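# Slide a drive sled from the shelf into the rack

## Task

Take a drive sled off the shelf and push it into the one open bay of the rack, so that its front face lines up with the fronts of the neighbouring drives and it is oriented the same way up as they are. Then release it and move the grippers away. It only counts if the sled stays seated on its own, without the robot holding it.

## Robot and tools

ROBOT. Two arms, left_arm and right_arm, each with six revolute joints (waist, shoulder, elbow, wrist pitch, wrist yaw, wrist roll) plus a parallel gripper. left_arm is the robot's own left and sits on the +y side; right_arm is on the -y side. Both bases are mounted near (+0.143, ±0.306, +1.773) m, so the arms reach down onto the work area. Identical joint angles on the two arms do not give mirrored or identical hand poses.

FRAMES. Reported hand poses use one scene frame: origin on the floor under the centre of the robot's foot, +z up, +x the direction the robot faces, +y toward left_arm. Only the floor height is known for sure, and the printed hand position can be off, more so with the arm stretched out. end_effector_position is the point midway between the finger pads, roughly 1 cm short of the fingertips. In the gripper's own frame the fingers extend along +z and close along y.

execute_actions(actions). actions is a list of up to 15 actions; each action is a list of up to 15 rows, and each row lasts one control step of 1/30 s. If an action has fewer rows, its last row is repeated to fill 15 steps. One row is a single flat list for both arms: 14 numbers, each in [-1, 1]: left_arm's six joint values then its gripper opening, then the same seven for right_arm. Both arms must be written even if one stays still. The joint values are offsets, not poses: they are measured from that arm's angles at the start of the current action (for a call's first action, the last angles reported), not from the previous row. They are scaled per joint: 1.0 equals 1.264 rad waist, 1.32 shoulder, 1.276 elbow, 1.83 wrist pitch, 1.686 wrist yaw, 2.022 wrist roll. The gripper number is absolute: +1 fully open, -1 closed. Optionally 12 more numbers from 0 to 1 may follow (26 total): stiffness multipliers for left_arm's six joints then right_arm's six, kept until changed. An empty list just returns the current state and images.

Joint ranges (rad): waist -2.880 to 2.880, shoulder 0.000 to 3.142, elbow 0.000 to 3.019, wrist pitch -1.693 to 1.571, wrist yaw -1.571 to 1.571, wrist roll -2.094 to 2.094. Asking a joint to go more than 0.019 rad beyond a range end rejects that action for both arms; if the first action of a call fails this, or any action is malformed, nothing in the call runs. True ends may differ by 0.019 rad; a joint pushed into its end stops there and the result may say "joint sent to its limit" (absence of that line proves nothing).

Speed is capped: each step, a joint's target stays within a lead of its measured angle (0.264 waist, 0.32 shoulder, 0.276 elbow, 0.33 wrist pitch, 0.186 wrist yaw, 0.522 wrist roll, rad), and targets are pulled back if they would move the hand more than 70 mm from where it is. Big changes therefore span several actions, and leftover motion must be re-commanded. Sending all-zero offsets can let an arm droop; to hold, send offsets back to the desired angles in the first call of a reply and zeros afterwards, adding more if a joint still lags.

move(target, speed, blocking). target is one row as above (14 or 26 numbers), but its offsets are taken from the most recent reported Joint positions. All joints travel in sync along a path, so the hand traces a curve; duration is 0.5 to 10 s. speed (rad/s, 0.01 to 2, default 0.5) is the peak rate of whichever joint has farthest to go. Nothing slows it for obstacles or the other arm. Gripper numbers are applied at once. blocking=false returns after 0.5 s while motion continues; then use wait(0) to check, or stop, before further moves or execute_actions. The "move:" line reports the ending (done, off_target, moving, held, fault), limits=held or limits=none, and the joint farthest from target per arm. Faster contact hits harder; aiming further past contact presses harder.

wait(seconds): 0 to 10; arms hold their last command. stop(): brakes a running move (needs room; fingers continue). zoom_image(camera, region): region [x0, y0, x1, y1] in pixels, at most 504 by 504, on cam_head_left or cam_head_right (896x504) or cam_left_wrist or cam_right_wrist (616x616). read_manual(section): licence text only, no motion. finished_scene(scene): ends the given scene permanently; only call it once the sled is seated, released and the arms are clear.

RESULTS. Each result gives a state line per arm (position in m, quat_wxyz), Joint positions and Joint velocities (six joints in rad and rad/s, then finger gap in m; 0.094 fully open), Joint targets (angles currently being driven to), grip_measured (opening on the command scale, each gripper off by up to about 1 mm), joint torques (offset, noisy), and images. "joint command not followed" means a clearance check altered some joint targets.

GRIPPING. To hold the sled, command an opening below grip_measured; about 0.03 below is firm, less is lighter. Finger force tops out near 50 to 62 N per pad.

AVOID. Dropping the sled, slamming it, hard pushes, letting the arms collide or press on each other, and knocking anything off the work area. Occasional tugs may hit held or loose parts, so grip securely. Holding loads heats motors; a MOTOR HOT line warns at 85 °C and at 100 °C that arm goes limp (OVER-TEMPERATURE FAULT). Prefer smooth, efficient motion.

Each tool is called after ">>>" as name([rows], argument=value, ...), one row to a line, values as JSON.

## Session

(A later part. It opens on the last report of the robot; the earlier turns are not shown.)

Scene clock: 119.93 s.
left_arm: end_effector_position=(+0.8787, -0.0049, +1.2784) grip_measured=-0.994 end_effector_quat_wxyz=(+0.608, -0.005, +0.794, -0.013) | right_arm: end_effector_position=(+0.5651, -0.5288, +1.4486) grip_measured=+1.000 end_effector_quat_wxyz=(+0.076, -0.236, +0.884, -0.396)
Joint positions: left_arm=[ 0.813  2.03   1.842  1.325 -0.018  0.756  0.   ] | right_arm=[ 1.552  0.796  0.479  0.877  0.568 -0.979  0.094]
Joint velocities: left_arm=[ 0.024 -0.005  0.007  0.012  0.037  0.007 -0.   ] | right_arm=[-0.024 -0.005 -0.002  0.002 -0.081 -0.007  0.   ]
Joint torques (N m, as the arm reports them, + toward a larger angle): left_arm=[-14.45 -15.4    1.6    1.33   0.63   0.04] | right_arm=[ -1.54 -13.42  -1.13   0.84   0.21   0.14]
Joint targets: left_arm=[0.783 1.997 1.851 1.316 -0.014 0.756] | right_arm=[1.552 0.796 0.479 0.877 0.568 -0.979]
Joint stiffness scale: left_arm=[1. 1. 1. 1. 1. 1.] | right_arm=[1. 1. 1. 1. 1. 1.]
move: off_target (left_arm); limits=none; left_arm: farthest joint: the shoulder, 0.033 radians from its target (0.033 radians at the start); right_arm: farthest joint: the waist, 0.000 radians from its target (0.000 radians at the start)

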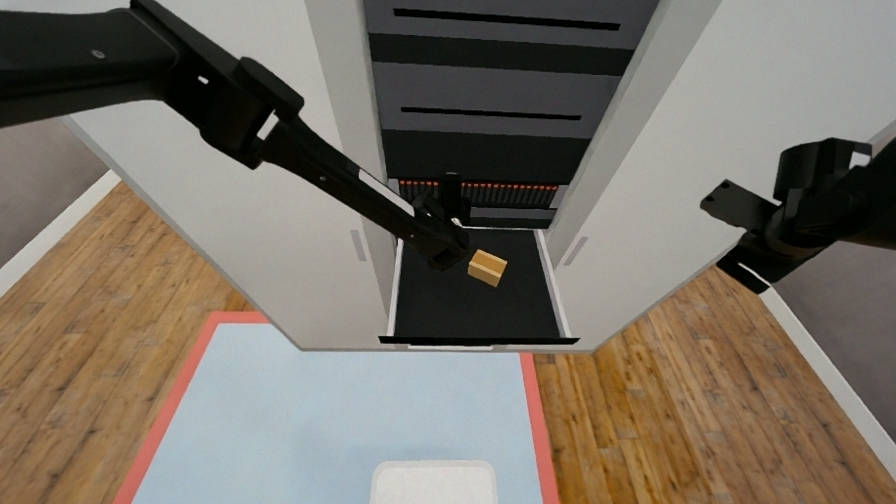

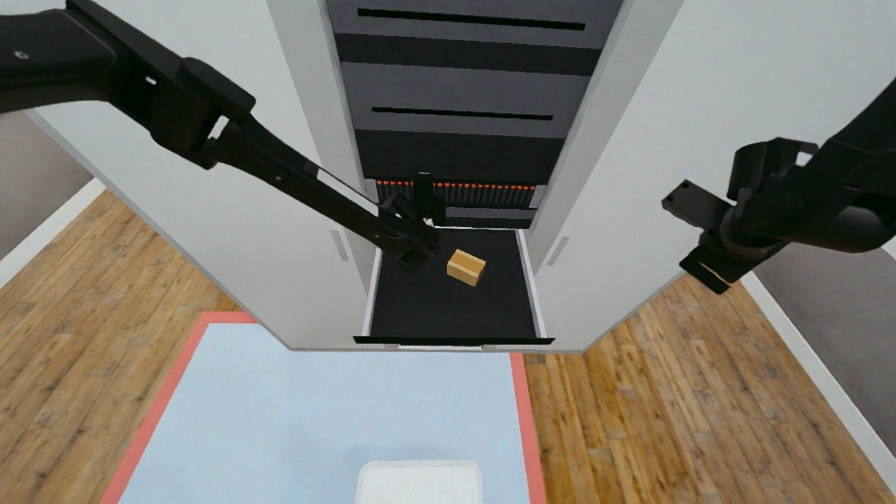

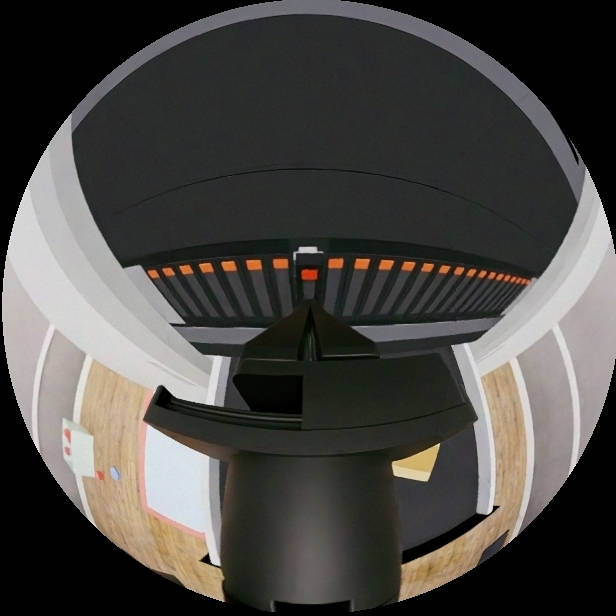

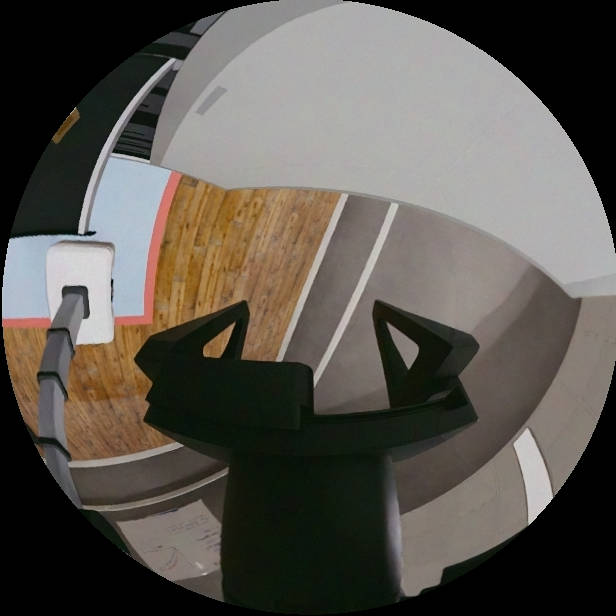

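>>> move(target=[-0.02,-0.025,0.05,-0.03,0,0,-1,0,0,0,0,0,0,1], speed=0.05)

>>> move(target=[-0.025,-0.04,0.1,-0.005,0,0,-1,0,0,0,0,0,0,1], speed=0.08)

Scene clock: 123.20 s.
left_arm: end_effector_position=(+0.8911, -0.0041, +1.2765) grip_measured=-0.994 end_effector_quat_wxyz=(+0.606, -0.004, +0.795, -0.014) | right_arm: end_effector_position=(+0.5651, -0.5288, +1.4486) grip_measured=+1.000 end_effector_quat_wxyz=(+0.076, -0.236, +0.884, -0.396)
Joint positions: left_arm=[ 0.813  2.03   1.876  1.285 -0.018  0.756  0.   ] | right_arm=[ 1.552  0.796  0.479  0.877  0.568 -0.979  0.094]
Joint velocities: left_arm=[-0.005  0.005  0.007 -0.002 -0.007  0.037  0.   ] | right_arm=[ 0.005 -0.005  0.007 -0.007  0.022  0.007  0.   ]
Joint torques (N m, as the arm reports them, + toward a larger angle): left_arm=[-14.13 -15.35   4.02   1.03   0.47   0.04] | right_arm=[ -1.51 -13.52  -1.15   0.93   0.2    0.14]
Joint targets: left_arm=[0.788 1.997 1.906 1.270 -0.018 0.756] | right_arm=[1.552 0.796 0.479 0.877 0.568 -0.979]
Joint stiffness scale: left_arm=[1. 1. 1. 1. 1. 1.] | right_arm=[1. 1. 1. 1. 1. 1.]
move: off_target (left_arm); limits=none; left_arm: farthest joint: the shoulder, 0.033 radians from its target (0.033 radians at the start); right_arm: farthest joint: the waist, 0.000 radians from its target (0.000 radians at the start)

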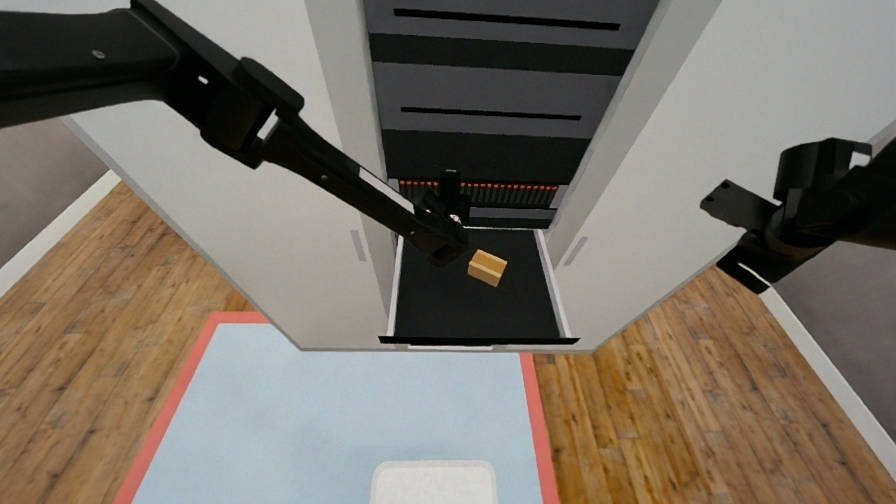

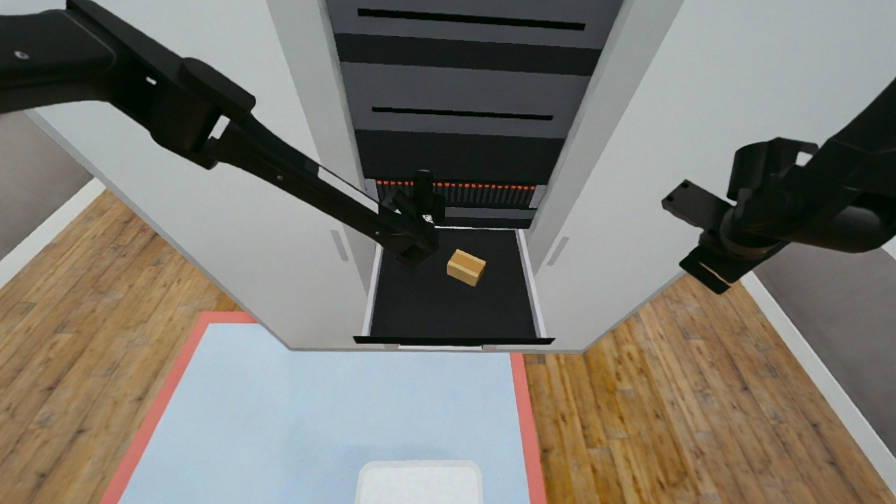

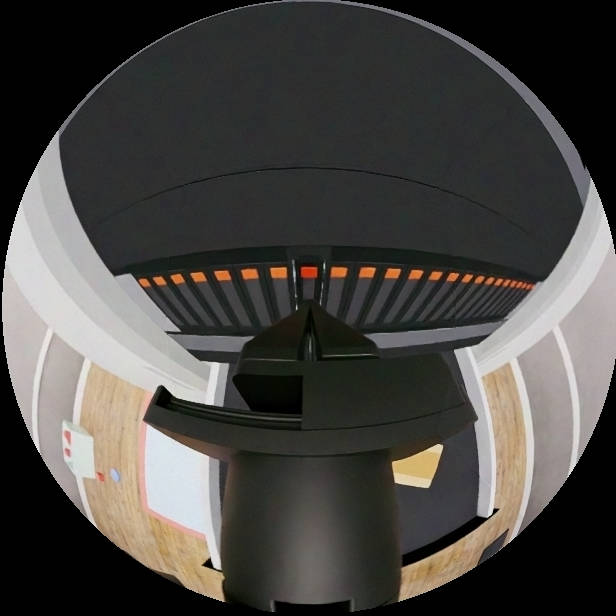

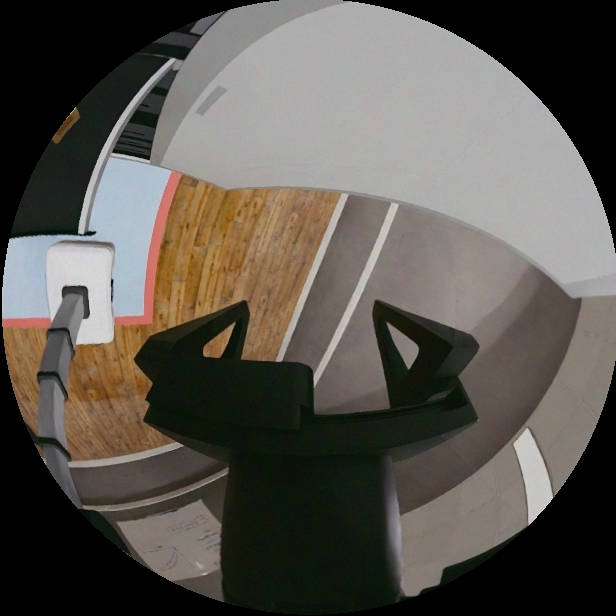

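Scene clock: 125.03 s.
left_arm: end_effector_position=(+0.8936, -0.0034, +1.2770) grip_measured=-0.994 end_effector_quat_wxyz=(+0.609, -0.006, +0.793, -0.012) | right_arm: end_effector_position=(+0.5651, -0.5288, +1.4486) grip_measured=+1.000 end_effector_quat_wxyz=(+0.076, -0.236, +0.884, -0.396)
Joint positions: left_arm=[ 0.813  2.035  1.888  1.288 -0.018  0.756  0.   ] | right_arm=[ 1.552  0.796  0.479  0.877  0.568 -0.979  0.094]
Joint velocities: left_arm=[-0.015  0.015  0.017 -0.002  0.022  0.051 -0.   ] | right_arm=[ 0.015 -0.005  0.002 -0.002  0.007 -0.051  0.   ]
Joint torques (N m, as the arm reports them, + toward a larger angle): left_arm=[-14.   -16.22   9.26   1.31   0.47   0.04] | right_arm=[ -1.61 -13.77  -1.14   0.86   0.21   0.15]
Joint targets: left_arm=[0.791 1.994 1.970 1.279 -0.018 0.756] | right_arm=[1.552 0.796 0.479 0.877 0.568 -0.979]
Joint stiffness scale: left_arm=[1. 1. 1. 1. 1. 1.] | right_arm=[1. 1. 1. 1. 1. 1.]
move: off_target (left_arm); limits=none; left_arm: farthest joint: the elbow, 0.116 radians from its target (0.128 radians at the start); right_arm: farthest joint: the waist, 0.000 radians from its target (0.000 radians at the start)

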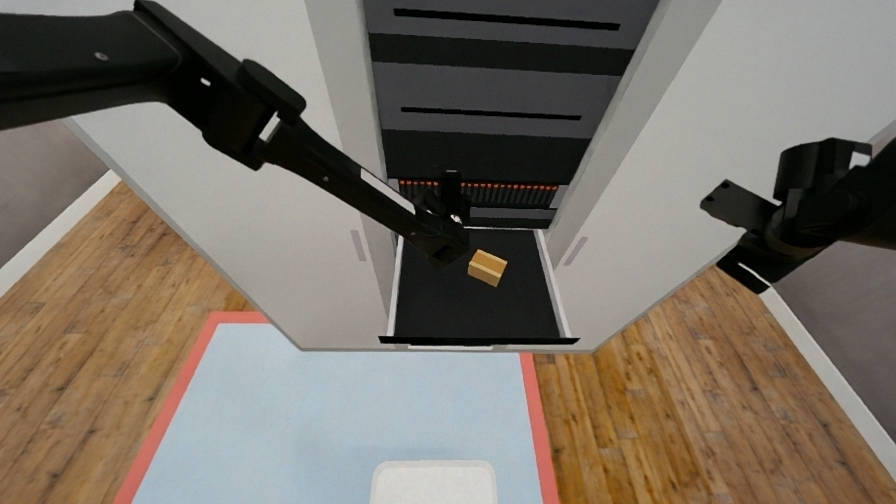

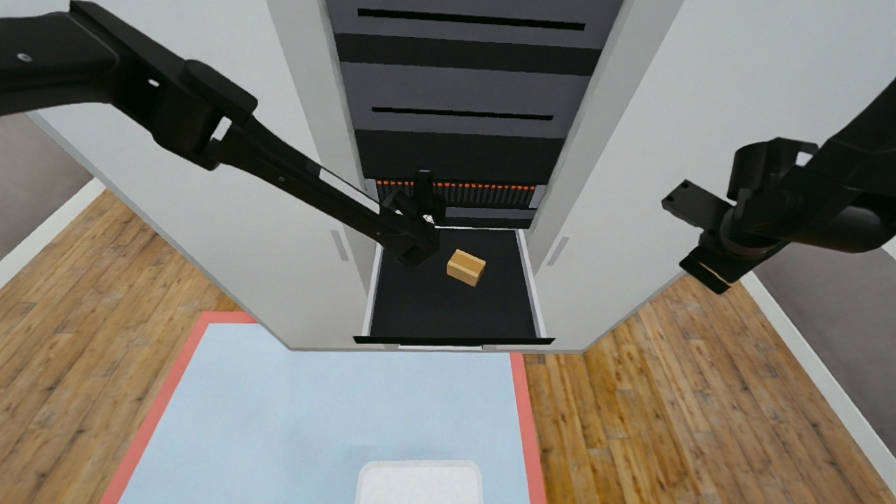

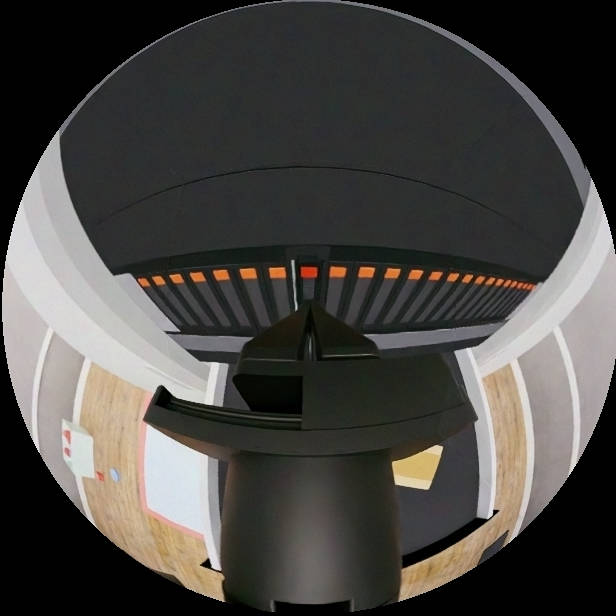

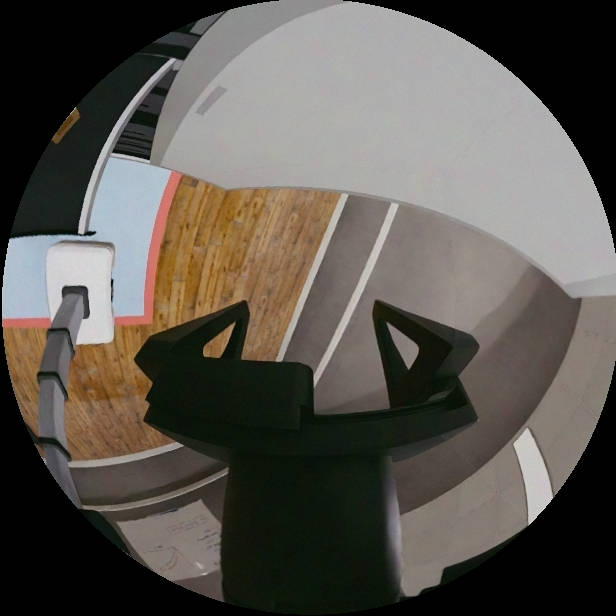

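>>> move(target=[0.05,-0.15,-0.5,0.14,0,0,-1,0,0,0,0,0,0,1])

>>> zoom_image(camera="cam_head_left", region=[410,165,490,220])

Scene clock: 128.87 s.
left_arm: end_effector_position=(+0.7234, +0.0266, +1.2982) grip_measured=-0.994 end_effector_quat_wxyz=(+0.535, +0.054, +0.842, -0.050) | right_arm: end_effector_position=(+0.5651, -0.5288, +1.4486) grip_measured=+1.000 end_effector_quat_wxyz=(+0.076, -0.236, +0.884, -0.396)
Joint positions: left_arm=[ 0.864  1.864  1.26   1.524 -0.018  0.756  0.   ] | right_arm=[ 1.552  0.796  0.479  0.877  0.568 -0.979  0.094]
Joint velocities: left_arm=[ 0.015 -0.005  0.002  0.002  0.022 -0.007 -0.   ] | right_arm=[ 0.005 -0.015 -0.002  0.002  0.022 -0.022  0.   ]
Joint torques (N m, as the arm reports them, + toward a larger angle): left_arm=[ -8.82 -12.98  -3.3    2.46   0.45   0.04] | right_arm=[ -1.46 -13.49  -1.13   0.86   0.21   0.13]
Joint targets: left_arm=[0.876 1.837 1.250 1.544 -0.018 0.756] | right_arm=[1.552 0.796 0.479 0.877 0.568 -0.979]
Joint stiffness scale: left_arm=[1. 1. 1. 1. 1. 1.] | right_arm=[1. 1. 1. 1. 1. 1.]
move: off_target (left_arm); limits=none; left_arm: farthest joint: the shoulder, 0.027 radians from its target (0.198 radians at the start); right_arm: farthest joint: the waist, 0.000 radians from its target (0.000 radians at the start)

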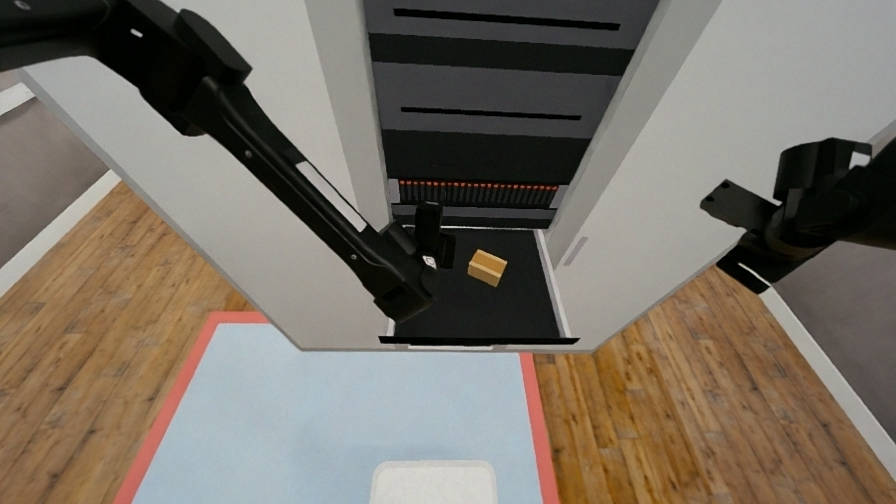

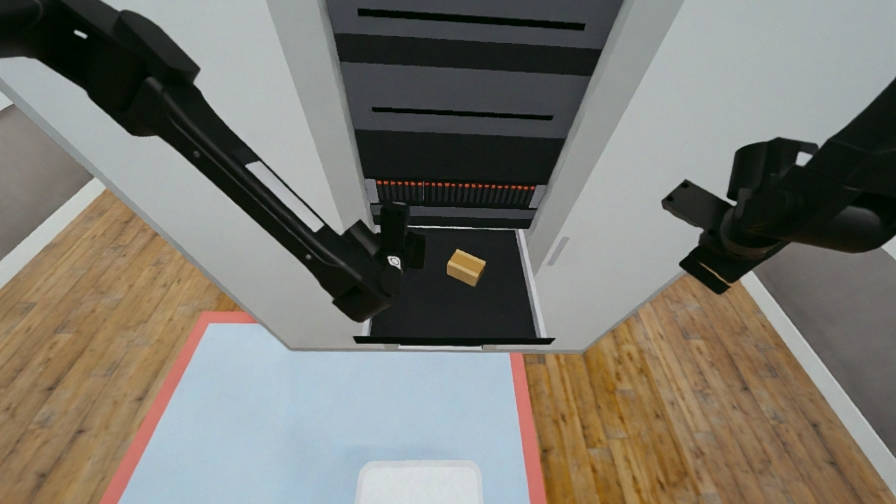

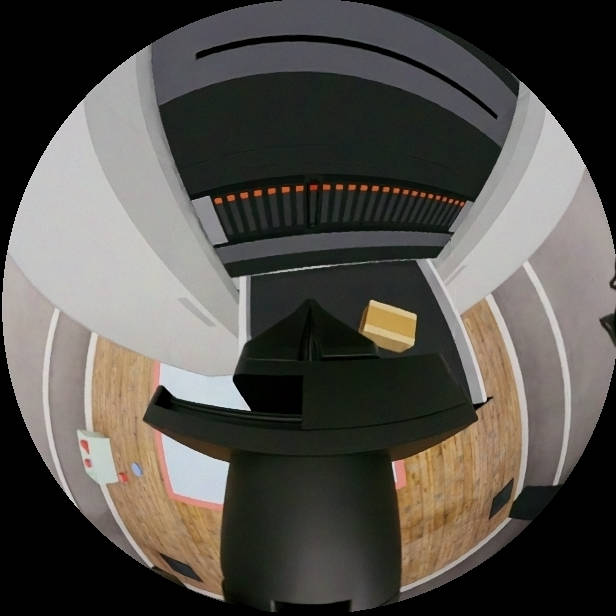

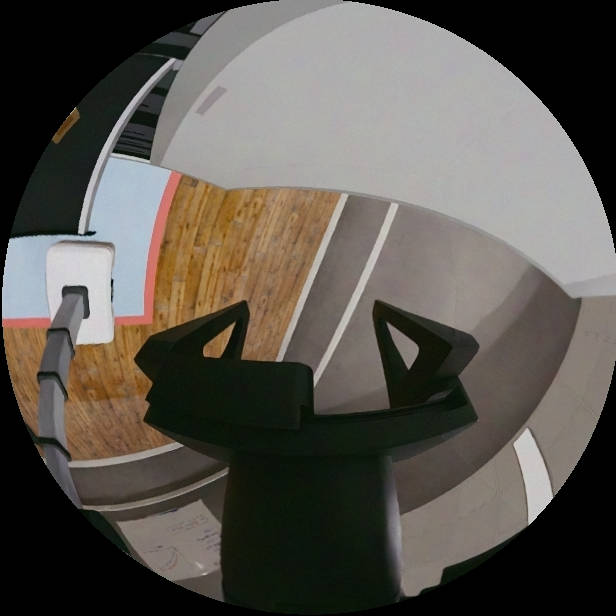

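Region (410, 165, 490, 220) of cam_head_left's 896x504 image, scaled by 6.300, with more detail than that image has; it fills the top 346 rows of this view, and the rest is white.

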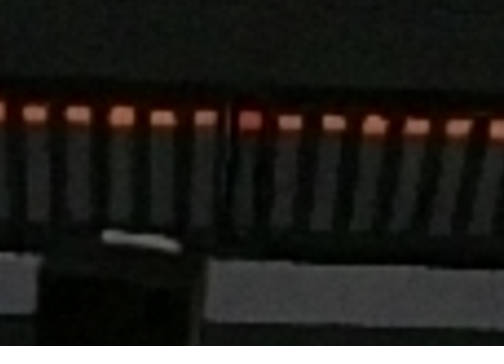

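>>> finished_scene(scene=2)

The scene is finished: the task was done.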